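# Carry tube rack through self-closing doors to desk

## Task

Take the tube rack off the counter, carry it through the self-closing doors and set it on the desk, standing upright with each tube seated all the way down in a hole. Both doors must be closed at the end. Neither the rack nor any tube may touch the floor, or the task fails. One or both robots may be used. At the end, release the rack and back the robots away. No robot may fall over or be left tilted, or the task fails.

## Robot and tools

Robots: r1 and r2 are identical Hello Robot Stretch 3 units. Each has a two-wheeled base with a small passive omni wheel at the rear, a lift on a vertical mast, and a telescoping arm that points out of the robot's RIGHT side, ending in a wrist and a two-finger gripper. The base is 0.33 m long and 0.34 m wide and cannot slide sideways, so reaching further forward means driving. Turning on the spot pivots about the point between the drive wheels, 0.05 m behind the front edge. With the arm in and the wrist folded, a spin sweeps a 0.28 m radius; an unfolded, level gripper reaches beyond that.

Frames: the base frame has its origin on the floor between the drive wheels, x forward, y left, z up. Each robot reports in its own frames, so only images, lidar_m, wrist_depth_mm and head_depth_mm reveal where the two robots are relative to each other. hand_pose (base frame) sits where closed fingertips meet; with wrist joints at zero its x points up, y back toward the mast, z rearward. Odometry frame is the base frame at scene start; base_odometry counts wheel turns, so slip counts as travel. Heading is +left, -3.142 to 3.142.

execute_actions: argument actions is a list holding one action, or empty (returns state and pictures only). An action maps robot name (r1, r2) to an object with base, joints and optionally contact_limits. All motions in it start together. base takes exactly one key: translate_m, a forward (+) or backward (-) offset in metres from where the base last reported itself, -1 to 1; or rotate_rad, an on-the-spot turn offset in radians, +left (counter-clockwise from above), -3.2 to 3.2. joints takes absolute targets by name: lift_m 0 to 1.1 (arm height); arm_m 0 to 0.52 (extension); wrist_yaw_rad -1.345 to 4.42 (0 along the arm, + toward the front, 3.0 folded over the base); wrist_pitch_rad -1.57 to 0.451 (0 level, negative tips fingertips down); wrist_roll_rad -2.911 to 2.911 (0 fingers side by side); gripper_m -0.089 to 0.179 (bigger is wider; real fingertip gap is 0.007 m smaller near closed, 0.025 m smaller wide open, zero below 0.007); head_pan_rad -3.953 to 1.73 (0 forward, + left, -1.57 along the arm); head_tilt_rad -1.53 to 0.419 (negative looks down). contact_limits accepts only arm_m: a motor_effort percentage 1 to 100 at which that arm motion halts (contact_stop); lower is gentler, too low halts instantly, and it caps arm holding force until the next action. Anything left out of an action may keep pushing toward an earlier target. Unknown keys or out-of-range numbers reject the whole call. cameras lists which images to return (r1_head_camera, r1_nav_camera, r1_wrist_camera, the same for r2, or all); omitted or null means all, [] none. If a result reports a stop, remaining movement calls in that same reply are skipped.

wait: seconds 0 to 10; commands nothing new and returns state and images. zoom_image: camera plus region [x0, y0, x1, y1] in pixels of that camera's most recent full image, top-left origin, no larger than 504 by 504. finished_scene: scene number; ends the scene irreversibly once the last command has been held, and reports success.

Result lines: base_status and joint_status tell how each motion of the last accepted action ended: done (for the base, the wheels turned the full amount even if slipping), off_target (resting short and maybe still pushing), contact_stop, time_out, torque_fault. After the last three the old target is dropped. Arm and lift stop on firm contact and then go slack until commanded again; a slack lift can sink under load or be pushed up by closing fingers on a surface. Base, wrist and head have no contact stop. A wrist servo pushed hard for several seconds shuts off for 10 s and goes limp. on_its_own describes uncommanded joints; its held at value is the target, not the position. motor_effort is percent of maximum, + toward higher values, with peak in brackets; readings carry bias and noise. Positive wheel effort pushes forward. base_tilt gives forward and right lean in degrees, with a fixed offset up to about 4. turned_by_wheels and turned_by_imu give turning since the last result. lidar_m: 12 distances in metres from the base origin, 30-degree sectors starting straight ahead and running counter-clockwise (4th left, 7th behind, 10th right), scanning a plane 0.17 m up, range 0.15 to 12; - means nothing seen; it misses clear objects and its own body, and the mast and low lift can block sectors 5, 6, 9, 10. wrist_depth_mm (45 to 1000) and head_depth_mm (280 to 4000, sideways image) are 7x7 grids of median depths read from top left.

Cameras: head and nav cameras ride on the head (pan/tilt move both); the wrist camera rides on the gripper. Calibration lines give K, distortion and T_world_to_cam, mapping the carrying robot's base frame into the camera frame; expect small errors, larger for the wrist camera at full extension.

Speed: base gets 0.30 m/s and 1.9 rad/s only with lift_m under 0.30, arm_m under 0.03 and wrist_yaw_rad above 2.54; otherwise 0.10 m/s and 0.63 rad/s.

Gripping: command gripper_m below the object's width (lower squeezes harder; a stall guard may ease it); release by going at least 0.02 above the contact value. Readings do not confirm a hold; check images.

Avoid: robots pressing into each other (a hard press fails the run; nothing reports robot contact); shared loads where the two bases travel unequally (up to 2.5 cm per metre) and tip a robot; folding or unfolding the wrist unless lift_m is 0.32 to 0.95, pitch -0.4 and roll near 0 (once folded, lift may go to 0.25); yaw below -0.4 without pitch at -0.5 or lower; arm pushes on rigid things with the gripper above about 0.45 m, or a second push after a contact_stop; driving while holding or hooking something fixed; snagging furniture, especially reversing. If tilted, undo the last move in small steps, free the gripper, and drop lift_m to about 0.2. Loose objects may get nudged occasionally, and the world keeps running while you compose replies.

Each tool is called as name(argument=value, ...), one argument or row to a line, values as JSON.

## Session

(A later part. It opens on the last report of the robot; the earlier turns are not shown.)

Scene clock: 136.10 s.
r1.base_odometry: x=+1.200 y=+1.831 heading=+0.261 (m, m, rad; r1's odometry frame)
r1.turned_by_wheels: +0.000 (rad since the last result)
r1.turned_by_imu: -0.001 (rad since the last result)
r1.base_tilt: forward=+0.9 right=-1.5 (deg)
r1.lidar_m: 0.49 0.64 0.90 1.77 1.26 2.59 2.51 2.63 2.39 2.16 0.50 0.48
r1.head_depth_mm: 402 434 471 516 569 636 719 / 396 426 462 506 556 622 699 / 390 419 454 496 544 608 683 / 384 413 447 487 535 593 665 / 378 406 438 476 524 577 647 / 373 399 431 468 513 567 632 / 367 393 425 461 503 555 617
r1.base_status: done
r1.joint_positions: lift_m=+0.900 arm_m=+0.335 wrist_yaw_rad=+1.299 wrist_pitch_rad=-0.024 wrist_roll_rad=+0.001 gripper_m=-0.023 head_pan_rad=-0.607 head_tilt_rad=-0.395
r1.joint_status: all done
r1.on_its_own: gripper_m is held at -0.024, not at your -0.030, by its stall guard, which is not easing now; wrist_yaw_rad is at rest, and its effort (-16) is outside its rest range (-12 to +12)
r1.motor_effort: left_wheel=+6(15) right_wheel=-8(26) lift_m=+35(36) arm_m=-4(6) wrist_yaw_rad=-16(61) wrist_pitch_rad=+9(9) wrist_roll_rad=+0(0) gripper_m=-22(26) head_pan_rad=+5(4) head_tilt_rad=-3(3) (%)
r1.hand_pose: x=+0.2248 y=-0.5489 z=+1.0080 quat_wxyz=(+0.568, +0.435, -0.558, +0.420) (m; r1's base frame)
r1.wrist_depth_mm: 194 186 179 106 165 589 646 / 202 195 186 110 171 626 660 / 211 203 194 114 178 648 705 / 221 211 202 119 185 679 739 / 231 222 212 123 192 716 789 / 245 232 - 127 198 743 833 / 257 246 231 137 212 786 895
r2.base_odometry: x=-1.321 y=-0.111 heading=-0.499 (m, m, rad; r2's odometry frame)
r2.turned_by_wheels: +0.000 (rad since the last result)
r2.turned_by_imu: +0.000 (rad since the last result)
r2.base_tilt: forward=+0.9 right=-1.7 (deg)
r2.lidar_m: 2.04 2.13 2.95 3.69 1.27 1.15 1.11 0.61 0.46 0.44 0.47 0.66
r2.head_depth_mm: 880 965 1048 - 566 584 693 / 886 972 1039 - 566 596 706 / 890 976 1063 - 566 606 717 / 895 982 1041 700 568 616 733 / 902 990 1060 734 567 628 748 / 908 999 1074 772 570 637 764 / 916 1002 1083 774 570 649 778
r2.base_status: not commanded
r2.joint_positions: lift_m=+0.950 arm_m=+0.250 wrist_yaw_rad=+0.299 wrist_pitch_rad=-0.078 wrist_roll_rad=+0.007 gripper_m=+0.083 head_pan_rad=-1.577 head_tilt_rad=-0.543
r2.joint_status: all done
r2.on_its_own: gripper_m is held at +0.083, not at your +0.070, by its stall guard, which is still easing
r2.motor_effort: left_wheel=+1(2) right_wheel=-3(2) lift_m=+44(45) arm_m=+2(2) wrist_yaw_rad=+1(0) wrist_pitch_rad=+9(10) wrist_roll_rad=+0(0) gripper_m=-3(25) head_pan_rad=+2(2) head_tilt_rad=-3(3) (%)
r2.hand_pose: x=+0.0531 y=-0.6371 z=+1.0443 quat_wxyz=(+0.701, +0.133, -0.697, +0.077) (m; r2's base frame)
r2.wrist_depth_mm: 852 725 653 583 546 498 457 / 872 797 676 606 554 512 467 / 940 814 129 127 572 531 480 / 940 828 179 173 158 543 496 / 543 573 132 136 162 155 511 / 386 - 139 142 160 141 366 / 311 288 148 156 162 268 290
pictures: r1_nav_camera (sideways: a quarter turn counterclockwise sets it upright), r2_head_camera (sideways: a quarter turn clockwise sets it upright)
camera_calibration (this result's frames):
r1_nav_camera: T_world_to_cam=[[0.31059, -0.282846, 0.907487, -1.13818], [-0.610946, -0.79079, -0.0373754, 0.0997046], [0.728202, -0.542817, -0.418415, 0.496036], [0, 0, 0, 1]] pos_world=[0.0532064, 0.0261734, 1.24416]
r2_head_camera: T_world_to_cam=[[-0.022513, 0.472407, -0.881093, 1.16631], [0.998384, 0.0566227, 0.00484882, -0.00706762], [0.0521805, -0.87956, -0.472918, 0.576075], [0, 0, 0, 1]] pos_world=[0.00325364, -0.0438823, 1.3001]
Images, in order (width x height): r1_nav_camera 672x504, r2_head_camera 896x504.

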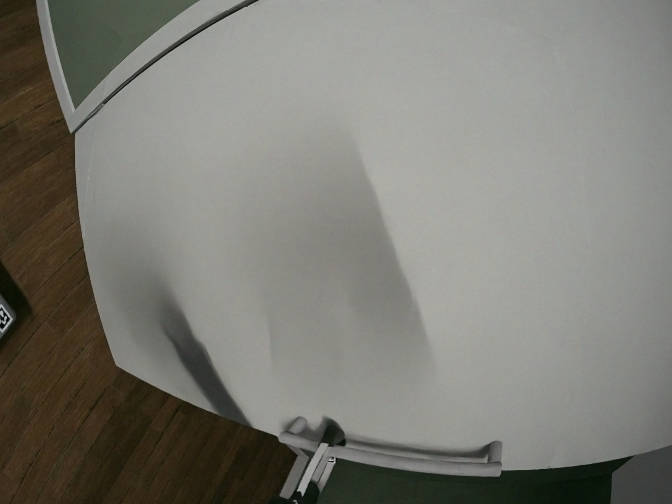

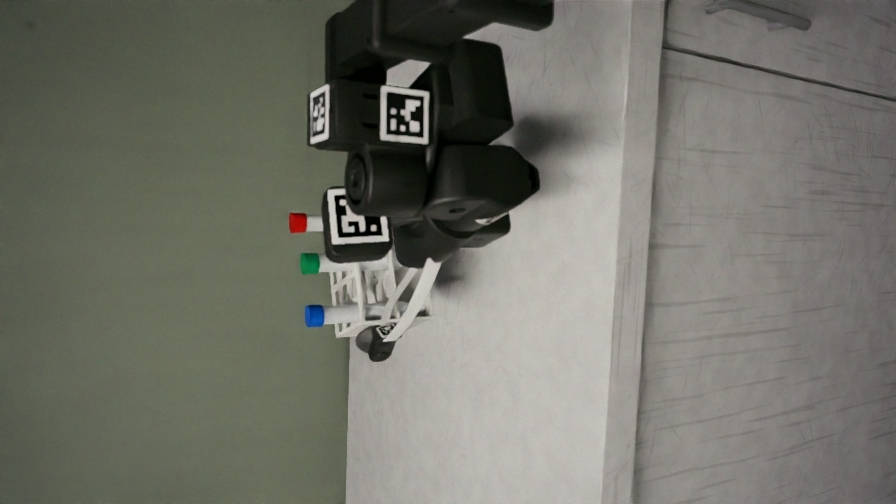

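execute_actions(
  actions=[
    {"r2":{"joints":{"gripper_m":0.064,"arm_m":0.0}},"r1":{"base":{"translate_m":-0.07},"joints":{"arm_m":0.29,"wrist_yaw_rad":1.25}}},
  ],
  cameras=[],
)

execute_actions(
  actions=[
    {"r2":{"joints":{"wrist_yaw_rad":1.3}},"r1":{"base":{"translate_m":-0.06},"joints":{"arm_m":0.245,"wrist_yaw_rad":1.235}}},
  ],
  cameras=[],
)

execute_actions(
  actions=[
    {"r1":{"base":{"translate_m":-0.07},"joints":{"arm_m":0.165,"wrist_yaw_rad":1.215}}},
  ],
  cameras=["r2_wrist_camera","r1_nav_camera"],
)

Scene clock: 143.80 s.
r1.base_odometry: x=+1.132 y=+1.813 heading=+0.262 (m, m, rad; r1's odometry frame)
r1.turned_by_wheels: +0.000 (rad since the last result)
r1.turned_by_imu: -0.002 (rad since the last result)
r1.base_tilt: forward=+0.8 right=-1.4 (deg)
r1.lidar_m: 0.51 0.71 1.01 1.24 1.24 2.52 2.45 2.56 2.39 2.32 0.50 0.49
r1.head_depth_mm: 397 428 465 507 561 624 702 / 393 424 460 501 554 618 693 / 392 423 457 498 550 609 686 / 389 420 454 496 544 603 679 / 387 418 452 492 540 599 671 / 385 414 447 489 536 594 667 / 383 411 445 484 530 588 658
r1.base_status: done
r1.joint_positions: lift_m=+0.900 arm_m=+0.290 wrist_yaw_rad=+1.308 wrist_pitch_rad=-0.024 wrist_roll_rad=+0.001 gripper_m=-0.023 head_pan_rad=-0.607 head_tilt_rad=-0.395
r1.joint_status: wrist_yaw_rad off_target (ended at +1.308, target +1.250); the others done
r1.on_its_own: wrist_yaw_rad is held at +1.305, not at your +1.250, by its stall guard, which is not easing now; gripper_m is held at -0.024, not at your -0.030, by its stall guard, which is not easing now
r1.motor_effort: left_wheel=+3(11) right_wheel=-5(18) lift_m=+36(36) arm_m=-2(6) wrist_yaw_rad=-3(32) wrist_pitch_rad=+9(9) wrist_roll_rad=+0(0) gripper_m=-21(22) head_pan_rad=+5(4) head_tilt_rad=-3(3) (%)
r1.hand_pose: x=+0.2254 y=-0.5013 z=+1.0079 quat_wxyz=(+0.566, +0.437, -0.556, +0.423) (m; r1's base frame)
r1.wrist_depth_mm: 214 200 185 105 161 661 730 / 224 208 193 110 167 697 763 / 236 219 201 114 173 731 792 / 248 228 210 119 180 748 841 / 262 241 222 123 186 806 893 / 279 254 234 127 191 841 941 / 297 271 240 136 206 894 985
r2.base_odometry: x=-1.321 y=-0.111 heading=-0.499 (m, m, rad; r2's odometry frame)
r2.turned_by_wheels: +0.000 (rad since the last result)
r2.turned_by_imu: +0.000 (rad since the last result)
r2.base_tilt: forward=+0.9 right=-1.6 (deg)
r2.lidar_m: 2.04 2.13 2.95 1.25 1.25 1.15 1.11 0.61 0.46 0.45 0.47 0.66
r2.head_depth_mm: 883 964 1051 767 587 - - / 883 975 1044 769 566 - - / 891 981 1055 771 - - - / 897 984 1061 453 - - 758 / 903 992 1064 669 425 641 745 / 908 1001 1070 754 548 637 763 / 914 1005 1079 772 570 648 778
r2.base_status: not commanded
r2.joint_positions: lift_m=+0.950 arm_m=+0.002 wrist_yaw_rad=+0.299 wrist_pitch_rad=-0.079 wrist_roll_rad=+0.007 gripper_m=+0.075 head_pan_rad=-1.577 head_tilt_rad=-0.543
r2.joint_status: gripper_m off_target (ended at +0.075, target +0.064); the others done
joint sent to its limit — the command would take r2.arm_m past its lower limit, so that joint was sent only as far as its limit.
r2.on_its_own: gripper_m is held at +0.074, not at your +0.064, by its stall guard, which is still easing
r2.motor_effort: left_wheel=+1(1) right_wheel=-3(3) lift_m=+44(44) arm_m=-2(4) wrist_yaw_rad=+0(2) wrist_pitch_rad=+10(10) wrist_roll_rad=+0(0) gripper_m=-25(99) head_pan_rad=+3(3) head_tilt_rad=-3(3) (%)
r2.hand_pose: x=+0.0531 y=-0.3898 z=+1.0441 quat_wxyz=(+0.701, +0.133, -0.697, +0.077) (m; r2's base frame)
r2.wrist_depth_mm: - - 960 845 777 707 643 / - - 969 874 777 722 676 / - - 128 127 828 745 689 / - 890 177 174 158 758 681 / 548 584 132 136 162 156 514 / 392 - 138 142 159 141 373 / 432 314 149 156 163 271 292
pictures: none
No camera images: the call's "cameras" was empty. Leave "cameras" out to get every camera's image.

Scene clock: 145.73 s.
r1.base_odometry: x=+1.074 y=+1.797 heading=+0.262 (m, m, rad; r1's odometry frame)
r1.turned_by_wheels: +0.000 (rad since the last result)
r1.turned_by_imu: -0.001 (rad since the last result)
r1.base_tilt: forward=+0.7 right=-1.5 (deg)
r1.lidar_m: 0.53 0.76 1.09 1.23 1.88 2.46 2.39 2.51 2.39 2.32 0.49 0.49
r1.head_depth_mm: 386 415 449 490 539 597 671 / 386 417 451 490 541 599 671 / 388 417 451 492 542 602 677 / 387 417 452 494 543 603 678 / 389 418 453 495 545 606 684 / 390 420 454 497 547 606 685 / 391 420 456 498 548 609 685
r1.base_status: done
r1.joint_positions: lift_m=+0.900 arm_m=+0.245 wrist_yaw_rad=+1.314 wrist_pitch_rad=-0.024 wrist_roll_rad=+0.001 gripper_m=-0.023 head_pan_rad=-0.607 head_tilt_rad=-0.395
r1.joint_status: wrist_yaw_rad off_target (ended at +1.314, target +1.235); the others done
r1.on_its_own: wrist_yaw_rad is held at +1.303, not at your +1.235, by its stall guard, which is not easing now; gripper_m is held at -0.024, not at your -0.030, by its stall guard, which is not easing now
r1.motor_effort: left_wheel=+5(13) right_wheel=-7(21) lift_m=+36(36) arm_m=-1(6) wrist_yaw_rad=-9(43) wrist_pitch_rad=+9(9) wrist_roll_rad=+0(0) gripper_m=-22(24) head_pan_rad=+4(4) head_tilt_rad=-3(4) (%)
r1.hand_pose: x=+0.2258 y=-0.4550 z=+1.0079 quat_wxyz=(+0.565, +0.439, -0.555, +0.425) (m; r1's base frame)
r1.wrist_depth_mm: 239 214 192 106 159 151 797 / 251 225 200 110 164 156 837 / 265 235 208 114 169 790 876 / 283 247 218 119 176 828 910 / 301 262 234 123 182 885 957 / 322 277 - 127 186 929 - / 343 302 251 138 201 964 -
r2.base_odometry: x=-1.321 y=-0.111 heading=-0.499 (m, m, rad; r2's odometry frame)
r2.turned_by_wheels: +0.000 (rad since the last result)
r2.turned_by_imu: +0.000 (rad since the last result)
r2.base_tilt: forward=+1.0 right=-1.7 (deg)
r2.lidar_m: 2.04 2.13 2.96 1.23 1.38 1.15 1.11 0.60 0.46 0.44 0.47 0.66
r2.head_depth_mm: 880 964 1051 767 587 - - / 886 967 1043 769 566 - - / 891 976 1052 769 567 - - / 899 984 1059 772 568 617 - / 902 993 1067 772 568 617 - / 906 998 1076 770 581 - - / 913 1002 1083 774 569 - -
r2.base_status: not commanded
r2.joint_positions: lift_m=+0.950 arm_m=+0.002 wrist_yaw_rad=+1.297 wrist_pitch_rad=-0.079 wrist_roll_rad=+0.007 gripper_m=+0.085 head_pan_rad=-1.577 head_tilt_rad=-0.543
r2.joint_status: all done
r2.on_its_own: gripper_m is held at +0.084, not at your +0.064, by its stall guard, which is still easing
r2.motor_effort: left_wheel=+2(2) right_wheel=-3(3) lift_m=+44(43) arm_m=-3(2) wrist_yaw_rad=+2(6) wrist_pitch_rad=+10(9) wrist_roll_rad=+0(0) gripper_m=-21(25) head_pan_rad=+3(2) head_tilt_rad=-3(3) (%)
r2.hand_pose: x=+0.2227 y=-0.2160 z=+1.0441 quat_wxyz=(+0.578, +0.451, -0.548, +0.403) (m; r2's base frame)
r2.wrist_depth_mm: - - - - - - 892 / - - - - - - 894 / - - 129 128 - - 868 / - - 177 135 158 842 828 / - - 133 138 163 154 512 / - - 138 142 163 141 373 / - - 149 156 170 306 292
pictures: none
No camera images: the call's "cameras" was empty. Leave "cameras" out to get every camera's image.

Scene clock: 147.70 s.
r1.base_odometry: x=+1.007 y=+1.779 heading=+0.262 (m, m, rad; r1's odometry frame)
r1.turned_by_wheels: +0.000 (rad since the last result)
r1.turned_by_imu: -0.001 (rad since the last result)
r1.base_tilt: forward=+0.8 right=-1.5 (deg)
r1.lidar_m: 0.53 0.84 1.19 1.21 1.88 2.39 2.32 2.42 2.38 2.31 0.46 0.46
r1.head_depth_mm: 355 381 413 448 491 542 609 / 359 386 417 455 500 555 620 / 364 392 423 463 509 566 636 / 369 397 431 470 518 578 651 / 374 403 437 478 528 590 666 / 379 409 444 487 540 602 678 / 384 414 451 495 549 615 698
r1.base_status: done
r1.joint_positions: lift_m=+0.900 arm_m=+0.165 wrist_yaw_rad=+1.282 wrist_pitch_rad=-0.025 wrist_roll_rad=+0.001 gripper_m=-0.023 head_pan_rad=-0.607 head_tilt_rad=-0.395
r1.joint_status: wrist_yaw_rad off_target (ended at +1.282, target +1.215); the others done
r1.on_its_own: wrist_yaw_rad is held at +1.280, not at your +1.215, by its stall guard, which is not easing now; gripper_m is held at -0.024, not at your -0.030, by its stall guard, which is not easing now
r1.motor_effort: left_wheel=+3(15) right_wheel=-4(29) lift_m=+36(36) arm_m=-6(5) wrist_yaw_rad=-1(50) wrist_pitch_rad=+9(9) wrist_roll_rad=+0(0) gripper_m=-20(25) head_pan_rad=+4(5) head_tilt_rad=-3(3) (%)
r1.hand_pose: x=+0.2236 y=-0.3833 z=+1.0079 quat_wxyz=(+0.572, +0.430, -0.561, +0.415) (m; r1's base frame)
r1.wrist_depth_mm: 272 230 200 105 157 143 918 / 288 244 208 110 162 150 979 / 307 257 218 114 167 155 - / 330 272 228 119 174 162 - / 353 288 249 123 178 170 - / 382 308 265 128 182 - - / 412 339 264 136 200 - -
r2.base_odometry: x=-1.321 y=-0.111 heading=-0.499 (m, m, rad; r2's odometry frame)
r2.turned_by_wheels: +0.000 (rad since the last result)
r2.turned_by_imu: +0.000 (rad since the last result)
r2.base_tilt: forward=+1.0 right=-1.6 (deg)
r2.lidar_m: 2.04 2.13 2.95 1.22 1.55 1.15 1.11 0.61 0.46 0.44 0.47 0.66
r2.head_depth_mm: 880 963 1049 766 589 - - / 886 972 1045 768 566 - - / 893 978 1049 770 567 - - / 898 982 1057 770 568 617 - / 903 991 1069 770 569 618 - / 909 1002 1078 772 580 - - / 912 1004 1082 774 570 - -
r2.base_status: not commanded
r2.joint_positions: lift_m=+0.950 arm_m=+0.002 wrist_yaw_rad=+1.297 wrist_pitch_rad=-0.079 wrist_roll_rad=+0.007 gripper_m=+0.091 head_pan_rad=-1.577 head_tilt_rad=-0.543
r2.joint_status: not commanded
r2.on_its_own: gripper_m is held at +0.090, not at your +0.064, by its stall guard, which is not easing now
r2.motor_effort: left_wheel=+2(2) right_wheel=-3(2) lift_m=+43(44) arm_m=-3(2) wrist_yaw_rad=+3(2) wrist_pitch_rad=+9(10) wrist_roll_rad=+0(0) gripper_m=-19(21) head_pan_rad=+2(1) head_tilt_rad=-3(3) (%)
r2.hand_pose: x=+0.2227 y=-0.2160 z=+1.0441 quat_wxyz=(+0.578, +0.451, -0.548, +0.403) (m; r2's base frame)
r2.wrist_depth_mm: - - - - - - 872 / - - - - - - 868 / - - 128 128 - - 881 / - - 178 174 158 848 816 / - - 133 138 169 153 507 / - - 138 142 164 140 372 / - - 146 163 170 305 291
pictures: r1_nav_camera (sideways: a quarter turn counterclockwise sets it upright), r2_wrist_camera
camera_calibration (this result's frames):
r1_nav_camera: T_world_to_cam=[[0.310922, -0.28306, 0.907306, -1.13794], [-0.610935, -0.790799, -0.0373534, 0.0996759], [0.72807, -0.542691, -0.418808, 0.496548], [0, 0, 0, 1]] pos_world=[0.053185, 0.0261891, 1.24414]
r2_wrist_camera: T_world_to_cam=[[-0.221155, -0.975227, -0.0047173, -0.152065], [-0.245189, 0.0602826, -0.967599, 1.10853], [0.943914, -0.212833, -0.252447, 0.166935], [0, 0, 0, 1]] pos_world=[0.0805977, -0.179594, 1.11404]
Images, in order (width x height): r1_nav_camera 672x504, r2_wrist_camera 644x364.

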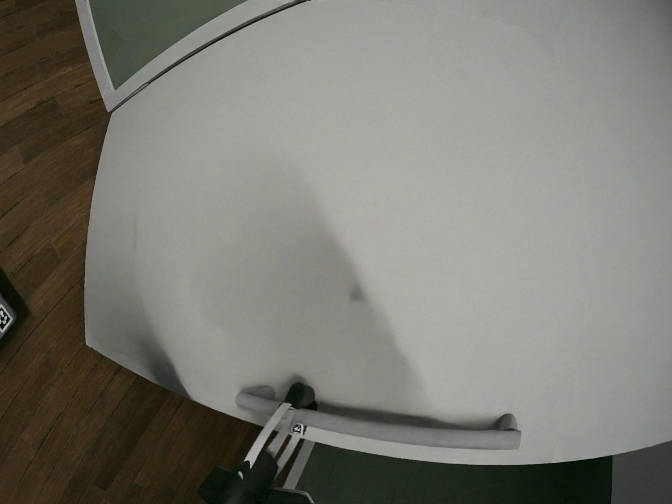

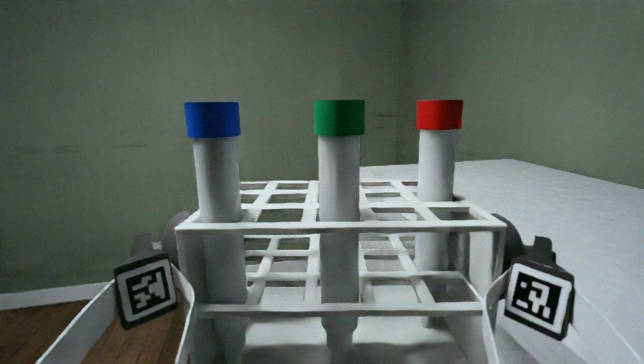

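execute_actions(
  actions=[
    {"r1":{"base":{"translate_m":-0.068},"joints":{"arm_m":0.08,"wrist_yaw_rad":1.25}}},
  ],
  cameras=[],
)

execute_actions(
  actions=[
    {"r1":{"base":{"translate_m":-0.05},"joints":{"arm_m":0.02,"wrist_yaw_rad":1.25}},"r2":{"joints":{"head_pan_rad":0.5,"head_tilt_rad":-0.5}}},
  ],
  cameras=["r2_nav_camera","r1_nav_camera"],
)

Scene clock: 153.17 s.
r1.base_odometry: x=+0.941 y=+1.762 heading=+0.262 (m, m, rad; r1's odometry frame)
r1.turned_by_wheels: +0.000 (rad since the last result)
r1.turned_by_imu: -0.002 (rad since the last result)
r1.base_tilt: forward=+1.0 right=-1.6 (deg)
r1.lidar_m: 0.51 0.91 1.29 1.21 1.88 2.32 2.25 2.35 2.39 2.31 0.41 0.41
r1.head_depth_mm: 308 331 356 387 418 373 515 / 316 339 366 398 436 486 540 / 324 348 377 411 451 501 564 / 332 357 388 424 469 523 590 / 340 368 400 438 486 544 613 / 349 378 412 454 504 566 646 / 360 390 426 470 524 592 680
r1.base_status: done
r1.joint_positions: lift_m=+0.900 arm_m=+0.080 wrist_yaw_rad=+1.290 wrist_pitch_rad=-0.025 wrist_roll_rad=+0.001 gripper_m=-0.023 head_pan_rad=-0.607 head_tilt_rad=-0.395
r1.joint_status: wrist_yaw_rad off_target (ended at +1.290, target +1.250); the others done
r1.on_its_own: wrist_yaw_rad is held at +1.295, not at your +1.250, by its stall guard, which is not easing now; gripper_m is held at -0.024, not at your -0.030, by its stall guard, which is not easing now
r1.motor_effort: left_wheel=+1(10) right_wheel=-2(20) lift_m=+36(36) arm_m=-6(7) wrist_yaw_rad=+4(34) wrist_pitch_rad=+10(9) wrist_roll_rad=+0(0) gripper_m=-19(23) head_pan_rad=+5(5) head_tilt_rad=-4(3) (%)
r1.hand_pose: x=+0.2242 y=-0.2962 z=+1.0078 quat_wxyz=(+0.570, +0.432, -0.560, +0.418) (m; r1's base frame)
r1.wrist_depth_mm: 353 270 217 106 154 135 992 / 380 286 226 110 159 138 - / 415 304 239 115 165 144 - / 455 325 251 119 170 150 - / 502 349 279 123 173 157 - / 558 378 297 128 176 164 - / 640 426 289 137 196 172 -
r2.base_odometry: x=-1.321 y=-0.111 heading=-0.499 (m, m, rad; r2's odometry frame)
r2.turned_by_wheels: +0.000 (rad since the last result)
r2.turned_by_imu: +0.000 (rad since the last result)
r2.base_tilt: forward=+0.9 right=-1.6 (deg)
r2.lidar_m: 2.05 2.14 2.96 1.21 1.54 1.15 1.11 0.61 0.46 0.44 0.47 0.66
r2.head_depth_mm: 883 963 1051 766 588 - - / 885 967 1046 767 567 - - / 894 977 1047 769 567 - - / 897 985 1059 771 569 615 - / 900 988 1067 772 569 617 - / 910 1002 1070 771 581 - - / 914 1006 1077 772 569 - -
r2.base_status: not commanded
r2.joint_positions: lift_m=+0.950 arm_m=+0.002 wrist_yaw_rad=+1.297 wrist_pitch_rad=-0.079 wrist_roll_rad=+0.007 gripper_m=+0.091 head_pan_rad=-1.577 head_tilt_rad=-0.543
r2.joint_status: not commanded
r2.on_its_own: gripper_m is held at +0.090, not at your +0.064, by its stall guard, which is not easing now
r2.motor_effort: left_wheel=+2(2) right_wheel=-3(2) lift_m=+44(44) arm_m=-2(2) wrist_yaw_rad=+3(2) wrist_pitch_rad=+10(9) wrist_roll_rad=+0(0) gripper_m=-19(19) head_pan_rad=+3(3) head_tilt_rad=-3(3) (%)
r2.hand_pose: x=+0.2227 y=-0.2160 z=+1.0441 quat_wxyz=(+0.578, +0.451, -0.548, +0.403) (m; r2's base frame)
r2.wrist_depth_mm: - - - - - - 868 / - - - - - - 895 / - - 128 128 - - 878 / - - 178 174 158 823 812 / - - 133 137 168 153 513 / - - 138 142 164 140 375 / - - 146 163 169 306 292
pictures: none
No camera images: the call's "cameras" was empty. Leave "cameras" out to get every camera's image.

Scene clock: 155.30 s.
r1.base_odometry: x=+0.893 y=+1.749 heading=+0.263 (m, m, rad; r1's odometry frame)
r1.turned_by_wheels: +0.000 (rad since the last result)
r1.turned_by_imu: -0.001 (rad since the last result)
r1.base_tilt: forward=+0.9 right=-1.4 (deg)
r1.lidar_m: 0.47 0.97 1.36 1.20 1.88 2.27 2.20 2.30 2.38 2.31 0.35 0.36
r1.head_depth_mm: - - 300 325 357 390 433 / - 293 317 342 292 316 358 / 284 301 326 356 390 424 493 / 290 312 339 371 412 458 518 / 300 325 354 390 432 485 552 / 311 338 369 409 455 517 592 / 324 353 388 430 483 550 639
r1.base_status: done
r1.joint_positions: lift_m=+0.900 arm_m=+0.020 wrist_yaw_rad=+1.339 wrist_pitch_rad=-0.025 wrist_roll_rad=+0.001 gripper_m=-0.023 head_pan_rad=-0.607 head_tilt_rad=-0.396
r1.joint_status: wrist_yaw_rad off_target (ended at +1.339, target +1.250); the others done
r1.on_its_own: wrist_yaw_rad is held at +1.324, not at your +1.250, by its stall guard, which is not easing now; gripper_m is held at -0.024, not at your -0.030, by its stall guard, which is not easing now; wrist_yaw_rad is at rest, and its effort (-13) is outside its rest range (-12 to +12)
r1.motor_effort: left_wheel=+4(10) right_wheel=-7(21) lift_m=+36(37) arm_m=-4(9) wrist_yaw_rad=-13(50) wrist_pitch_rad=+10(10) wrist_roll_rad=+0(0) gripper_m=-21(26) head_pan_rad=+4(5) head_tilt_rad=-3(3) (%)
r1.hand_pose: x=+0.2274 y=-0.2238 z=+1.0078 quat_wxyz=(+0.560, +0.446, -0.549, +0.432) (m; r1's base frame)
r1.wrist_depth_mm: 570 346 243 107 151 128 996 / 657 372 255 111 157 131 - / 710 401 269 116 162 134 - / 735 446 286 120 167 138 - / 771 483 329 124 171 143 - / 804 530 354 128 172 149 - / 845 661 334 140 193 155 -
r2.base_odometry: x=-1.321 y=-0.111 heading=-0.499 (m, m, rad; r2's odometry frame)
r2.turned_by_wheels: +0.000 (rad since the last result)
r2.turned_by_imu: +0.000 (rad since the last result)
r2.base_tilt: forward=+1.0 right=-1.7 (deg)
r2.lidar_m: 2.04 2.13 2.95 1.21 1.54 1.15 1.11 0.61 0.45 0.44 0.47 0.66
r2.head_depth_mm: 1709 1840 1996 2183 1984 1561 1276 / 1805 1952 2122 2326 2001 1571 1284 / 1923 2081 2267 2464 1996 1565 1284 / 2028 2224 2450 2616 1999 1568 1285 / 2141 2391 2638 2778 2020 1571 1282 / 2322 2568 2867 2797 2005 1563 1285 / 2522 2807 3167 2801 2003 1568 1280
r2.base_status: not commanded
r2.joint_positions: lift_m=+0.950 arm_m=+0.002 wrist_yaw_rad=+1.297 wrist_pitch_rad=-0.079 wrist_roll_rad=+0.007 gripper_m=+0.091 head_pan_rad=+0.493 head_tilt_rad=-0.507
r2.joint_status: all done
r2.on_its_own: gripper_m is held at +0.090, not at your +0.064, by its stall guard, which is not easing now
r2.motor_effort: left_wheel=+2(2) right_wheel=-3(3) lift_m=+44(44) arm_m=-2(2) wrist_yaw_rad=+2(3) wrist_pitch_rad=+9(10) wrist_roll_rad=+0(0) gripper_m=-19(19) head_pan_rad=+2(34) head_tilt_rad=+2(6) (%)
r2.hand_pose: x=+0.2227 y=-0.2160 z=+1.0441 quat_wxyz=(+0.578, +0.451, -0.548, +0.403) (m; r2's base frame)
r2.wrist_depth_mm: - - - - - - 878 / - - - - - - 886 / - - 128 127 - - 876 / - - 179 175 158 820 806 / - - 133 137 169 153 508 / - - 139 143 164 141 372 / - - 146 163 169 309 291
pictures: r1_nav_camera (sideways: a quarter turn counterclockwise sets it upright), r2_nav_camera (sideways: a quarter turn counterclockwise sets it upright)
camera_calibration (this result's frames):
r1_nav_camera: T_world_to_cam=[[0.311009, -0.283119, 0.907258, -1.13788], [-0.610935, -0.790799, -0.0373476, 0.0996683], [0.728033, -0.542661, -0.418913, 0.496684], [0, 0, 0, 1]] pos_world=[0.0531795, 0.0261931, 1.24414]
r2_nav_camera: T_world_to_cam=[[0.415417, 0.232853, 0.879322, -1.10973], [0.471459, -0.881822, 0.0107841, 0.0407529], [0.777917, 0.410085, -0.476105, 0.574303], [0, 0, 0, 1]] pos_world=[-0.00497064, 0.0588289, 1.2488]
Images, in order (width x height): r1_nav_camera 672x504, r2_nav_camera 672x504.

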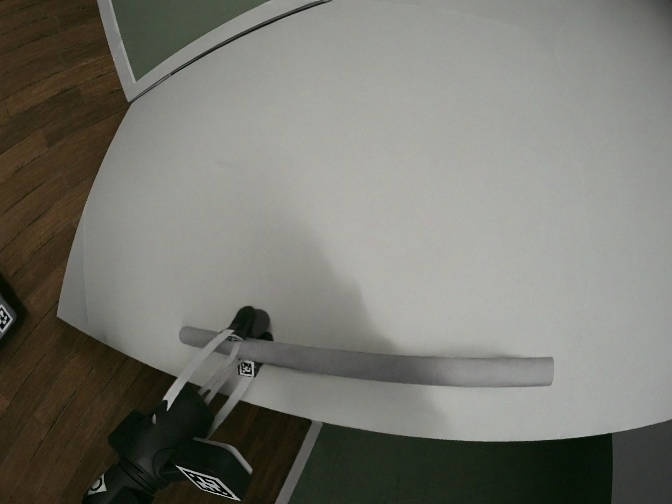

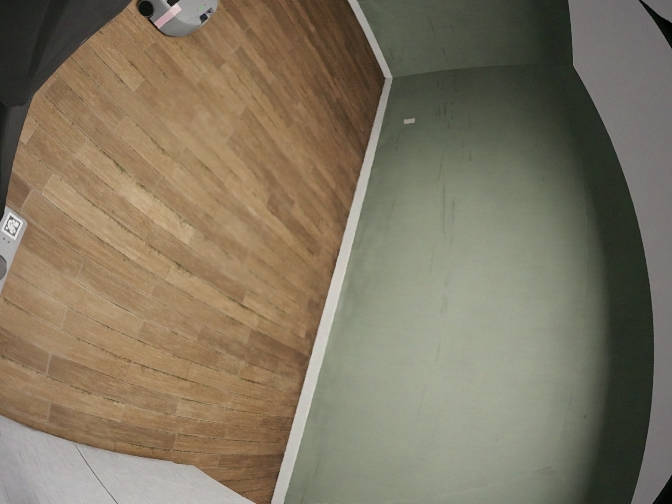

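execute_actions(
  actions=[
    {"r2":{"base":{"translate_m":0.75},"joints":{"wrist_yaw_rad":1.9,"head_pan_rad":0}}},
  ],
  cameras=[],
)

execute_actions(
  actions=[
    {"r2":{"base":{"rotate_rad":1.59}}},
  ],
  cameras=["r2_nav_camera"],
)

execute_actions(
  actions=[
    {"r2":{"base":{"translate_m":1.0}}},
  ],
  cameras=[],
)

execute_actions(
  actions=[
    {"r2":{"base":{"translate_m":1.0},"joints":{"head_pan_rad":1.2}}},
  ],
  cameras=["r2_nav_camera"],
)

Scene clock: 171.73 s.
r1.base_odometry: x=+0.893 y=+1.749 heading=+0.263 (m, m, rad; r1's odometry frame)
r1.turned_by_wheels: +0.000 (rad since the last result)
r1.turned_by_imu: -0.003 (rad since the last result)
r1.base_tilt: forward=+0.8 right=-1.4 (deg)
r1.lidar_m: 0.47 0.96 1.36 1.79 1.88 2.28 2.20 2.30 2.38 2.31 0.35 0.36
r1.head_depth_mm: - - 299 325 357 390 431 / - 293 317 342 292 315 359 / 284 301 326 355 390 424 492 / 290 312 339 371 410 457 519 / 300 325 354 390 431 484 553 / 311 338 370 409 456 517 590 / 324 353 387 430 483 551 639
r1.base_status: not commanded
r1.joint_positions: lift_m=+0.900 arm_m=+0.020 wrist_yaw_rad=+1.339 wrist_pitch_rad=-0.025 wrist_roll_rad=+0.001 gripper_m=-0.023 head_pan_rad=-0.607 head_tilt_rad=-0.396
r1.joint_status: not commanded
r1.on_its_own: wrist_yaw_rad is held at +1.324, not at your +1.250, by its stall guard, which is not easing now; gripper_m is held at -0.024, not at your -0.030, by its stall guard, which is not easing now; wrist_yaw_rad is at rest, and its effort (-14) is outside its rest range (-12 to +12)
r1.motor_effort: left_wheel=+3(3) right_wheel=-7(7) lift_m=+35(36) arm_m=-4(4) wrist_yaw_rad=-14(13) wrist_pitch_rad=+9(9) wrist_roll_rad=+0(0) gripper_m=-20(19) head_pan_rad=+4(4) head_tilt_rad=-3(2) (%)
r1.hand_pose: x=+0.2274 y=-0.2238 z=+1.0078 quat_wxyz=(+0.560, +0.446, -0.549, +0.432) (m; r1's base frame)
r1.wrist_depth_mm: 577 345 241 107 152 127 995 / 648 374 255 111 156 131 - / 706 401 270 116 161 135 - / 745 441 286 120 167 139 - / 776 477 328 124 171 142 - / 809 537 358 129 171 149 - / 832 660 336 140 193 156 -
r2.base_odometry: x=-0.662 y=-0.470 heading=-0.499 (m, m, rad; r2's odometry frame)
r2.turned_by_wheels: +0.000 (rad since the last result)
r2.turned_by_imu: +0.003 (rad since the last result)
r2.base_tilt: forward=+1.0 right=-1.7 (deg)
r2.lidar_m: 1.29 1.35 1.87 3.67 1.99 1.92 1.86 0.65 0.49 0.48 0.51 1.34
r2.head_depth_mm: 1040 1138 1245 1385 1548 912 - / 1051 1145 1260 1397 1567 1518 - / 1056 1153 1271 1404 1589 1599 - / 1072 1165 1282 1430 1602 1588 1352 / 1076 1174 1294 1445 1635 1570 1284 / 1081 1182 1310 1460 1652 1568 1288 / 1094 1194 1322 1474 1669 1566 1288
r2.base_status: done
r2.joint_positions: lift_m=+0.950 arm_m=+0.002 wrist_yaw_rad=+1.897 wrist_pitch_rad=-0.079 wrist_roll_rad=+0.007 gripper_m=+0.091 head_pan_rad=+0.007 head_tilt_rad=-0.507
r2.joint_status: all done
r2.on_its_own: gripper_m is held at +0.090, not at your +0.064, by its stall guard, which is not easing now
r2.motor_effort: left_wheel=+1(5) right_wheel=-2(3) lift_m=+44(43) arm_m=-2(2) wrist_yaw_rad=+2(3) wrist_pitch_rad=+10(10) wrist_roll_rad=+0(0) gripper_m=-20(19) head_pan_rad=-3(24) head_tilt_rad=+3(2) (%)
r2.hand_pose: x=+0.2188 y=-0.0662 z=+1.0441 quat_wxyz=(+0.433, +0.592, -0.390, +0.556) (m; r2's base frame)
r2.wrist_depth_mm: - - - - - 990 932 / - - - - - - 974 / - - 129 128 - - 980 / - - 179 175 158 - - / - - 133 137 169 153 - / - - 139 142 164 141 - / - - 146 164 170 - -
pictures: none
No camera images: the call's "cameras" was empty. Leave "cameras" out to get every camera's image.

Scene clock: 175.23 s.
r1.base_odometry: x=+0.893 y=+1.749 heading=+0.263 (m, m, rad; r1's odometry frame)
r1.turned_by_wheels: +0.000 (rad since the last result)
r1.turned_by_imu: -0.001 (rad since the last result)
r1.base_tilt: forward=+0.8 right=-1.5 (deg)
r1.lidar_m: 0.47 0.96 1.37 1.79 1.89 2.26 2.20 2.30 2.37 2.30 0.35 0.36
r1.head_depth_mm: - - 299 325 358 390 433 / - 293 317 341 292 316 358 / 285 301 325 355 390 424 493 / 291 312 339 371 410 459 516 / 300 325 354 389 432 485 552 / 311 338 369 408 456 516 593 / 324 353 387 430 482 549 636
r1.base_status: not commanded
r1.joint_positions: lift_m=+0.900 arm_m=+0.020 wrist_yaw_rad=+1.339 wrist_pitch_rad=-0.025 wrist_roll_rad=+0.001 gripper_m=-0.023 head_pan_rad=-0.607 head_tilt_rad=-0.396
r1.joint_status: not commanded
r1.on_its_own: wrist_yaw_rad is held at +1.324, not at your +1.250, by its stall guard, which is not easing now; gripper_m is held at -0.024, not at your -0.030, by its stall guard, which is not easing now; wrist_yaw_rad is at rest, and its effort (-13) is outside its rest range (-12 to +12)
r1.motor_effort: left_wheel=+3(3) right_wheel=-7(8) lift_m=+36(36) arm_m=-4(4) wrist_yaw_rad=-13(13) wrist_pitch_rad=+10(9) wrist_roll_rad=+0(0) gripper_m=-20(21) head_pan_rad=+5(4) head_tilt_rad=-3(3) (%)
r1.hand_pose: x=+0.2274 y=-0.2238 z=+1.0078 quat_wxyz=(+0.560, +0.446, -0.549, +0.432) (m; r1's base frame)
r1.wrist_depth_mm: 577 348 242 107 151 127 993 / 649 373 255 111 156 131 - / 713 408 269 116 162 135 - / 740 435 286 120 167 138 - / 767 483 327 124 171 143 - / 803 529 357 129 171 149 - / 851 660 337 140 192 156 -
r2.base_odometry: x=-0.662 y=-0.470 heading=+1.091 (m, m, rad; r2's odometry frame)
r2.turned_by_wheels: +1.590 (rad since the last result)
r2.turned_by_imu: +1.568 (rad since the last result)
r2.base_tilt: forward=+1.1 right=-1.7 (deg)
r2.lidar_m: 3.67 1.46 1.92 1.49 0.64 0.49 0.48 0.51 1.33 1.29 1.36 1.91
r2.head_depth_mm: 3065 3339 3575 2782 2000 1517 - / 3088 3332 3681 2782 2006 1532 - / 3126 3410 3694 2805 1999 1605 - / 3128 3435 3734 2795 2000 1592 1354 / 3234 3480 3795 2821 2012 1568 1285 / 3230 3506 3820 2793 2013 1562 1287 / 3266 3579 3883 2793 1766 1579 1293
r2.base_status: done
r2.joint_positions: lift_m=+0.950 arm_m=+0.002 wrist_yaw_rad=+1.898 wrist_pitch_rad=-0.079 wrist_roll_rad=+0.007 gripper_m=+0.091 head_pan_rad=+0.007 head_tilt_rad=-0.507
r2.joint_status: not commanded
r2.on_its_own: gripper_m is held at +0.090, not at your +0.064, by its stall guard, which is not easing now
r2.motor_effort: left_wheel=-1(5) right_wheel=+3(7) lift_m=+44(44) arm_m=-3(3) wrist_yaw_rad=+1(3) wrist_pitch_rad=+9(10) wrist_roll_rad=+0(0) gripper_m=-19(20) head_pan_rad=-3(3) head_tilt_rad=+2(2) (%)
r2.hand_pose: x=+0.2188 y=-0.0661 z=+1.0441 quat_wxyz=(+0.433, +0.592, -0.390, +0.556) (m; r2's base frame)
r2.wrist_depth_mm: - - - - - - - / - - - - - - - / - - 128 128 - - - / - - 178 175 159 - - / - - 133 137 169 153 - / - - 139 142 165 140 - / - - 146 163 169 - -
pictures: r2_nav_camera (sideways: a quarter turn counterclockwise sets it upright)
camera_calibration (this result's frames):
r2_nav_camera: T_world_to_cam=[[0.475796, 0.012005, 0.879474, -1.1103], [0.00529701, -0.999928, 0.0107835, 0.0435972], [0.87954, -0.000472154, -0.475825, 0.573319], [0, 0, 0, 1]] pos_world=[0.0237881, 0.0571938, 1.24881]
Images, in order (width x height): r2_nav_camera 672x504.

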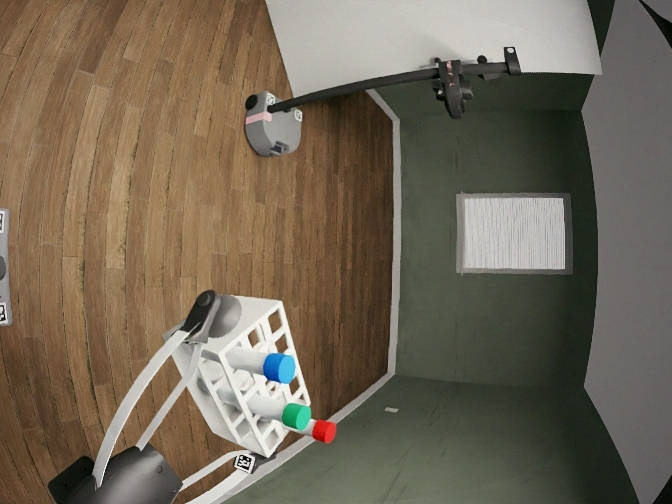

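Scene clock: 186.17 s.
r1.base_odometry: x=+0.893 y=+1.749 heading=+0.263 (m, m, rad; r1's odometry frame)
r1.turned_by_wheels: +0.000 (rad since the last result)
r1.turned_by_imu: -0.002 (rad since the last result)
r1.base_tilt: forward=+0.8 right=-1.5 (deg)
r1.lidar_m: 0.47 0.96 1.37 1.78 1.89 0.83 2.20 2.30 2.37 2.31 0.35 0.36
r1.head_depth_mm: - - 299 325 357 390 432 / - 293 317 342 292 316 358 / 284 301 326 355 391 426 493 / 290 312 339 371 410 458 517 / 300 324 354 389 432 486 550 / 312 338 370 409 456 516 593 / 324 352 388 430 483 549 638
r1.base_status: not commanded
r1.joint_positions: lift_m=+0.900 arm_m=+0.020 wrist_yaw_rad=+1.339 wrist_pitch_rad=-0.025 wrist_roll_rad=+0.001 gripper_m=-0.023 head_pan_rad=-0.607 head_tilt_rad=-0.396
r1.joint_status: not commanded
r1.on_its_own: wrist_yaw_rad is held at +1.324, not at your +1.250, by its stall guard, which is not easing now; gripper_m is held at -0.024, not at your -0.030, by its stall guard, which is not easing now; wrist_yaw_rad is at rest, and its effort (-13) is outside its rest range (-12 to +12)
r1.motor_effort: left_wheel=+3(4) right_wheel=-7(8) lift_m=+36(36) arm_m=-4(3) wrist_yaw_rad=-13(13) wrist_pitch_rad=+10(9) wrist_roll_rad=+0(0) gripper_m=-20(20) head_pan_rad=+4(4) head_tilt_rad=-3(3) (%)
r1.hand_pose: x=+0.2274 y=-0.2238 z=+1.0078 quat_wxyz=(+0.560, +0.446, -0.549, +0.432) (m; r1's base frame)
r1.wrist_depth_mm: 571 345 243 107 152 128 978 / 649 370 253 111 157 131 - / 707 404 270 116 162 134 - / 742 440 287 120 167 139 - / 768 484 328 124 171 142 - / 814 531 357 129 171 149 - / 843 652 333 140 193 156 -
r2.base_odometry: x=-0.200 y=+0.417 heading=+1.090 (m, m, rad; r2's odometry frame)
r2.turned_by_wheels: +0.000 (rad since the last result)
r2.turned_by_imu: +0.004 (rad since the last result)
r2.base_tilt: forward=+1.0 right=-1.7 (deg)
r2.lidar_m: 2.67 2.48 0.82 1.56 1.91 1.50 1.47 1.82 1.37 1.33 1.40 1.98
r2.head_depth_mm: 2196 2407 2634 2790 2014 1513 - / 2228 2441 2688 2774 2001 1540 - / 2241 2472 2704 2790 1998 1592 - / 2277 2465 2739 2817 2012 1586 1349 / 2298 2519 2786 2777 2014 1567 1287 / 2320 2533 2822 2817 2009 1566 1288 / 2345 2550 2864 2815 2015 1568 1284
r2.base_status: done
r2.joint_positions: lift_m=+0.950 arm_m=+0.002 wrist_yaw_rad=+1.898 wrist_pitch_rad=-0.079 wrist_roll_rad=+0.007 gripper_m=+0.091 head_pan_rad=+0.007 head_tilt_rad=-0.507
r2.joint_status: not commanded
r2.on_its_own: gripper_m is held at +0.090, not at your +0.064, by its stall guard, which is not easing now
r2.motor_effort: left_wheel=-2(3) right_wheel=+2(6) lift_m=+43(44) arm_m=-2(3) wrist_yaw_rad=+2(2) wrist_pitch_rad=+10(10) wrist_roll_rad=+0(0) gripper_m=-20(20) head_pan_rad=-1(2) head_tilt_rad=+2(2) (%)
r2.hand_pose: x=+0.2188 y=-0.0661 z=+1.0441 quat_wxyz=(+0.433, +0.592, -0.390, +0.556) (m; r2's base frame)
r2.wrist_depth_mm: - - - - - - - / - - - - - - - / 820 - 128 129 - - - / - - 178 175 158 - - / - - 133 138 170 154 - / - - 138 142 164 140 - / - - 146 163 170 - -
pictures: none
No camera images: the call's "cameras" was empty. Leave "cameras" out to get every camera's image.

Scene clock: 197.13 s.
r1.base_odometry: x=+0.893 y=+1.749 heading=+0.263 (m, m, rad; r1's odometry frame)
r1.turned_by_wheels: +0.000 (rad since the last result)
r1.turned_by_imu: -0.003 (rad since the last result)
r1.base_tilt: forward=+0.9 right=-1.4 (deg)
r1.lidar_m: 0.47 0.96 1.36 1.78 1.88 2.27 2.21 0.88 2.39 2.31 0.35 0.36
r1.head_depth_mm: - - 300 325 357 389 433 / - 294 317 342 292 315 359 / 285 301 326 354 391 424 491 / 290 312 339 372 411 457 517 / 300 325 354 389 431 485 554 / 311 338 370 408 456 516 594 / 324 353 387 429 483 550 637
r1.base_status: not commanded
r1.joint_positions: lift_m=+0.900 arm_m=+0.020 wrist_yaw_rad=+1.339 wrist_pitch_rad=-0.025 wrist_roll_rad=+0.001 gripper_m=-0.023 head_pan_rad=-0.607 head_tilt_rad=-0.396
r1.joint_status: not commanded
r1.on_its_own: wrist_yaw_rad is held at +1.324, not at your +1.250, by its stall guard, which is not easing now; gripper_m is held at -0.024, not at your -0.030, by its stall guard, which is not easing now; wrist_yaw_rad is at rest, and its effort (-13) is outside its rest range (-12 to +12)
r1.motor_effort: left_wheel=+3(3) right_wheel=-7(8) lift_m=+36(36) arm_m=-4(4) wrist_yaw_rad=-13(13) wrist_pitch_rad=+10(10) wrist_roll_rad=+0(0) gripper_m=-20(20) head_pan_rad=+4(4) head_tilt_rad=-3(3) (%)
r1.hand_pose: x=+0.2274 y=-0.2238 z=+1.0078 quat_wxyz=(+0.560, +0.446, -0.549, +0.432) (m; r1's base frame)
r1.wrist_depth_mm: 574 348 243 107 151 127 986 / 660 372 255 111 156 131 - / 704 406 270 116 161 135 - / 738 441 288 121 167 139 - / 772 483 329 124 171 143 - / 824 532 357 129 171 148 - / 828 661 337 140 194 155 -
r2.base_odometry: x=+0.262 y=+1.304 heading=+1.090 (m, m, rad; r2's odometry frame)
r2.turned_by_wheels: +0.000 (rad since the last result)
r2.turned_by_imu: +0.004 (rad since the last result)
r2.base_tilt: forward=+0.9 right=-1.7 (deg)
r2.lidar_m: 1.67 1.77 1.82 1.09 1.07 2.52 2.47 1.87 1.41 1.38 1.46 1.72
r2.head_depth_mm: 1683 1844 2078 2317 2010 1562 1275 / 1645 1805 1998 2244 1995 1563 1282 / 1594 1746 1914 2128 2011 1559 1285 / 1546 1684 1865 2064 2021 1569 1284 / 1502 1637 1795 1986 2006 1574 1285 / 1471 1590 1743 2002 2020 1563 1283 / 3342 3734 3914 2782 2025 1568 1280
r2.base_status: done
r2.joint_positions: lift_m=+0.950 arm_m=+0.002 wrist_yaw_rad=+1.898 wrist_pitch_rad=-0.079 wrist_roll_rad=+0.007 gripper_m=+0.091 head_pan_rad=+1.193 head_tilt_rad=-0.507
r2.joint_status: all done
r2.on_its_own: gripper_m is held at +0.090, not at your +0.064, by its stall guard, which is not easing now
r2.motor_effort: left_wheel=-2(2) right_wheel=+2(7) lift_m=+44(43) arm_m=-2(3) wrist_yaw_rad=+2(3) wrist_pitch_rad=+10(10) wrist_roll_rad=+0(0) gripper_m=-20(20) head_pan_rad=+3(29) head_tilt_rad=+2(2) (%)
r2.hand_pose: x=+0.2188 y=-0.0661 z=+1.0441 quat_wxyz=(+0.433, +0.592, -0.390, +0.556) (m; r2's base frame)
r2.wrist_depth_mm: - - - - - - - / - - - - - - - / - - 129 129 - - - / - - 178 175 157 - - / - - 133 138 169 153 - / - - 139 142 165 141 - / - - 145 163 168 - -
pictures: r2_nav_camera (sideways: a quarter turn counterclockwise sets it upright)
camera_calibration (this result's frames):
r2_nav_camera: T_world_to_cam=[[0.167596, 0.445451, 0.87948, -1.10843], [0.92869, -0.3707, 0.0107835, 0.0379645], [0.330827, 0.814957, -0.475814, 0.576651], [0, 0, 0, 1]] pos_world=[-0.0402608, 0.0378774, 1.24881]
Images, in order (width x height): r2_nav_camera 672x504.

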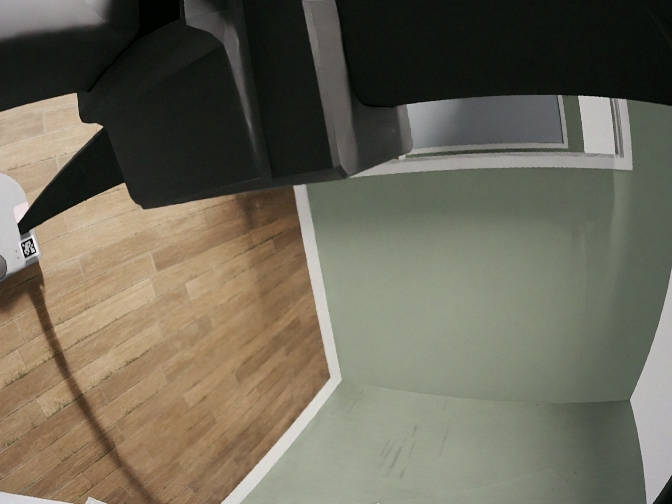

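execute_actions(
  actions=[
    {"r2":{"base":{"rotate_rad":1.5},"joints":{"head_pan_rad":0.3}}},
  ],
  cameras=["r2_nav_camera"],
)

execute_actions(
  actions=[
    {"r2":{"base":{"translate_m":0.7}}},
  ],
  cameras=["r2_nav_camera"],
)

Scene clock: 208.37 s.
r1.base_odometry: x=+0.893 y=+1.749 heading=+0.263 (m, m, rad; r1's odometry frame)
r1.turned_by_wheels: +0.000 (rad since the last result)
r1.turned_by_imu: -0.002 (rad since the last result)
r1.base_tilt: forward=+0.8 right=-1.5 (deg)
r1.lidar_m: 0.47 0.96 1.36 1.79 1.89 2.27 2.20 1.01 2.38 2.30 0.35 0.36
r1.head_depth_mm: - - 299 326 357 391 432 / - 293 317 341 292 316 359 / 285 301 325 354 391 424 492 / 291 312 340 372 409 457 519 / 301 325 354 390 432 485 553 / 312 338 370 409 456 514 592 / 324 353 388 430 482 550 636
r1.base_status: not commanded
r1.joint_positions: lift_m=+0.900 arm_m=+0.020 wrist_yaw_rad=+1.339 wrist_pitch_rad=-0.025 wrist_roll_rad=+0.001 gripper_m=-0.023 head_pan_rad=-0.607 head_tilt_rad=-0.396
r1.joint_status: not commanded
r1.on_its_own: wrist_yaw_rad is held at +1.324, not at your +1.250, by its stall guard, which is not easing now; gripper_m is held at -0.024, not at your -0.030, by its stall guard, which is not easing now; wrist_yaw_rad is at rest, and its effort (-13) is outside its rest range (-12 to +12)
r1.motor_effort: left_wheel=+3(3) right_wheel=-7(7) lift_m=+36(36) arm_m=-4(4) wrist_yaw_rad=-13(13) wrist_pitch_rad=+9(9) wrist_roll_rad=+0(0) gripper_m=-20(20) head_pan_rad=+5(5) head_tilt_rad=-2(3) (%)
r1.hand_pose: x=+0.2274 y=-0.2238 z=+1.0078 quat_wxyz=(+0.560, +0.446, -0.549, +0.432) (m; r1's base frame)
r1.wrist_depth_mm: 573 347 242 107 151 128 986 / 654 370 255 111 156 131 - / 703 402 268 116 161 134 - / 736 441 287 120 167 139 - / 780 477 329 124 170 142 - / 802 537 357 129 171 149 - / 832 657 337 139 193 155 -
r2.base_odometry: x=+0.262 y=+1.304 heading=+2.590 (m, m, rad; r2's odometry frame)
r2.turned_by_wheels: +1.500 (rad since the last result)
r2.turned_by_imu: +1.479 (rad since the last result)
r2.base_tilt: forward=+1.0 right=-1.8 (deg)
r2.lidar_m: 1.76 1.03 1.07 2.47 2.00 1.44 1.38 1.43 1.75 1.68 1.73 1.85
r2.head_depth_mm: 3418 3648 3863 1909 1945 1609 - / 3470 3761 - 2811 1997 1566 1313 / 3593 3972 - 2794 2001 1565 1279 / 958 1058 1142 1337 1530 1518 1280 / 1407 1633 1556 2139 2003 1568 1282 / 1691 1852 888 2307 2015 1366 1204 / 1716 1926 2180 2379 1998 1337 1207
r2.base_status: done
r2.joint_positions: lift_m=+0.950 arm_m=+0.002 wrist_yaw_rad=+1.898 wrist_pitch_rad=-0.079 wrist_roll_rad=+0.007 gripper_m=+0.091 head_pan_rad=+0.307 head_tilt_rad=-0.507
r2.joint_status: all done
r2.on_its_own: gripper_m is held at +0.090, not at your +0.064, by its stall guard, which is not easing now
r2.motor_effort: left_wheel=-1(5) right_wheel=+2(5) lift_m=+44(43) arm_m=-2(2) wrist_yaw_rad=+2(2) wrist_pitch_rad=+10(9) wrist_roll_rad=+0(0) gripper_m=-19(20) head_pan_rad=-1(30) head_tilt_rad=+2(3) (%)
r2.hand_pose: x=+0.2188 y=-0.0661 z=+1.0441 quat_wxyz=(+0.433, +0.592, -0.390, +0.556) (m; r2's base frame)
r2.wrist_depth_mm: - 923 - - - - - / - - - - - - - / - - 127 129 - - - / - - 177 175 157 - - / - - 133 138 168 153 - / - - 138 142 165 141 - / - - 146 163 170 - -
pictures: r2_nav_camera (sideways: a quarter turn counterclockwise sets it upright)
camera_calibration (this result's frames):
r2_nav_camera: T_world_to_cam=[[0.450897, 0.152072, 0.879526, -1.11022], [0.300611, -0.953686, 0.0107833, 0.041796], [0.840431, 0.259533, -0.475729, 0.573432], [0, 0, 0, 1]] pos_world=[0.00609841, 0.0598683, 1.24881]
Images, in order (width x height): r2_nav_camera 672x504.

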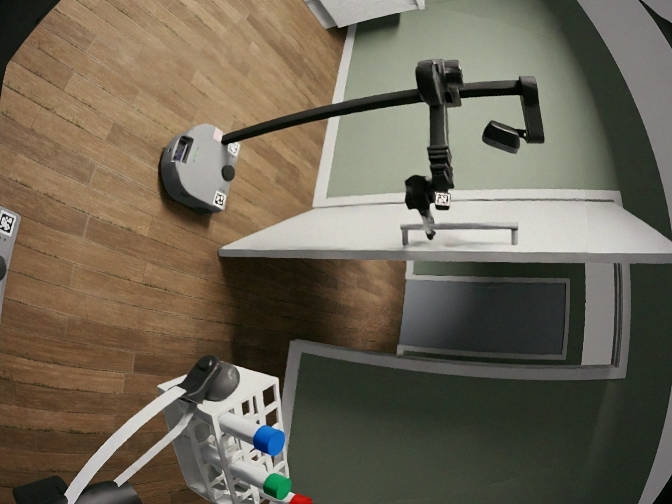

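Scene clock: 216.30 s.
r1.base_odometry: x=+0.893 y=+1.749 heading=+0.263 (m, m, rad; r1's odometry frame)
r1.turned_by_wheels: +0.000 (rad since the last result)
r1.turned_by_imu: -0.002 (rad since the last result)
r1.base_tilt: forward=+0.9 right=-1.5 (deg)
r1.lidar_m: 0.47 0.96 1.37 1.78 1.89 2.27 2.20 2.30 0.54 0.64 0.35 0.36
r1.head_depth_mm: - - 299 325 357 390 432 / - 293 317 342 292 316 358 / 285 301 326 355 391 425 492 / 290 312 339 371 411 457 517 / 301 325 354 390 433 484 553 / 312 339 369 409 456 517 592 / 324 352 387 429 483 548 639
r1.base_status: not commanded
r1.joint_positions: lift_m=+0.900 arm_m=+0.020 wrist_yaw_rad=+1.339 wrist_pitch_rad=-0.025 wrist_roll_rad=+0.001 gripper_m=-0.023 head_pan_rad=-0.607 head_tilt_rad=-0.396
r1.joint_status: not commanded
r1.on_its_own: wrist_yaw_rad is held at +1.324, not at your +1.250, by its stall guard, which is not easing now; gripper_m is held at -0.024, not at your -0.030, by its stall guard, which is not easing now; wrist_yaw_rad is at rest, and its effort (-13) is outside its rest range (-12 to +12)
r1.motor_effort: left_wheel=+4(3) right_wheel=-7(7) lift_m=+36(36) arm_m=-4(4) wrist_yaw_rad=-13(14) wrist_pitch_rad=+10(9) wrist_roll_rad=+0(0) gripper_m=-20(21) head_pan_rad=+4(4) head_tilt_rad=-3(2) (%)
r1.hand_pose: x=+0.2274 y=-0.2238 z=+1.0078 quat_wxyz=(+0.560, +0.446, -0.549, +0.432) (m; r1's base frame)
r1.wrist_depth_mm: 571 346 242 107 151 127 - / 645 374 255 111 156 131 - / 704 402 270 116 161 135 - / 752 441 287 120 167 139 - / 774 478 328 124 170 143 - / 809 538 354 129 171 149 - / 843 653 336 140 194 155 -
r2.base_odometry: x=-0.334 y=+1.671 heading=+2.590 (m, m, rad; r2's odometry frame)
r2.turned_by_wheels: +0.000 (rad since the last result)
r2.turned_by_imu: +0.003 (rad since the last result)
r2.base_tilt: forward=+0.9 right=-1.8 (deg)
r2.lidar_m: 1.06 0.52 0.47 0.64 2.56 2.17 2.08 2.14 1.74 1.66 1.55 1.12
r2.head_depth_mm: 2824 3024 3280 1161 1221 1332 - / 2904 3115 3430 2796 2010 1555 1315 / 2999 3288 3546 2806 2005 1557 1278 / 3134 3392 3691 2789 2006 1558 1284 / 2977 3201 3429 2801 2008 1564 1288 / 2422 2560 2697 2646 1870 1482 1194 / 2049 1287 1175 899 732 619 677
r2.base_status: done
r2.joint_positions: lift_m=+0.950 arm_m=+0.002 wrist_yaw_rad=+1.898 wrist_pitch_rad=-0.079 wrist_roll_rad=+0.007 gripper_m=+0.091 head_pan_rad=+0.307 head_tilt_rad=-0.507
r2.joint_status: not commanded
r2.on_its_own: gripper_m is held at +0.090, not at your +0.064, by its stall guard, which is not easing now
r2.motor_effort: left_wheel=-2(3) right_wheel=+3(6) lift_m=+44(44) arm_m=-3(3) wrist_yaw_rad=+2(1) wrist_pitch_rad=+10(9) wrist_roll_rad=+0(0) gripper_m=-19(19) head_pan_rad=-2(3) head_tilt_rad=+2(2) (%)
r2.hand_pose: x=+0.2188 y=-0.0661 z=+1.0441 quat_wxyz=(+0.433, +0.592, -0.390, +0.556) (m; r2's base frame)
r2.wrist_depth_mm: 422 829 - - - 824 763 / 408 783 - - 956 848 779 / 413 771 127 129 960 879 823 / 428 703 179 174 158 900 864 / 458 624 133 138 169 153 850 / - - 138 142 165 140 902 / - 687 146 163 169 998 906
pictures: r2_nav_camera (sideways: a quarter turn counterclockwise sets it upright)
camera_calibration (this result's frames):
r2_nav_camera: T_world_to_cam=[[0.450898, 0.152069, 0.879526, -1.11022], [0.300605, -0.953688, 0.0107833, 0.0417961], [0.840433, 0.259528, -0.475729, 0.573432], [0, 0, 0, 1]] pos_world=[0.00609877, 0.0598683, 1.24881]
Images, in order (width x height): r2_nav_camera 672x504.

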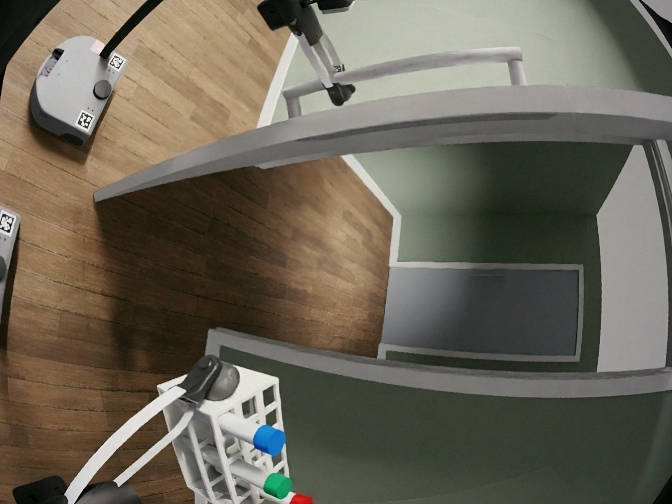

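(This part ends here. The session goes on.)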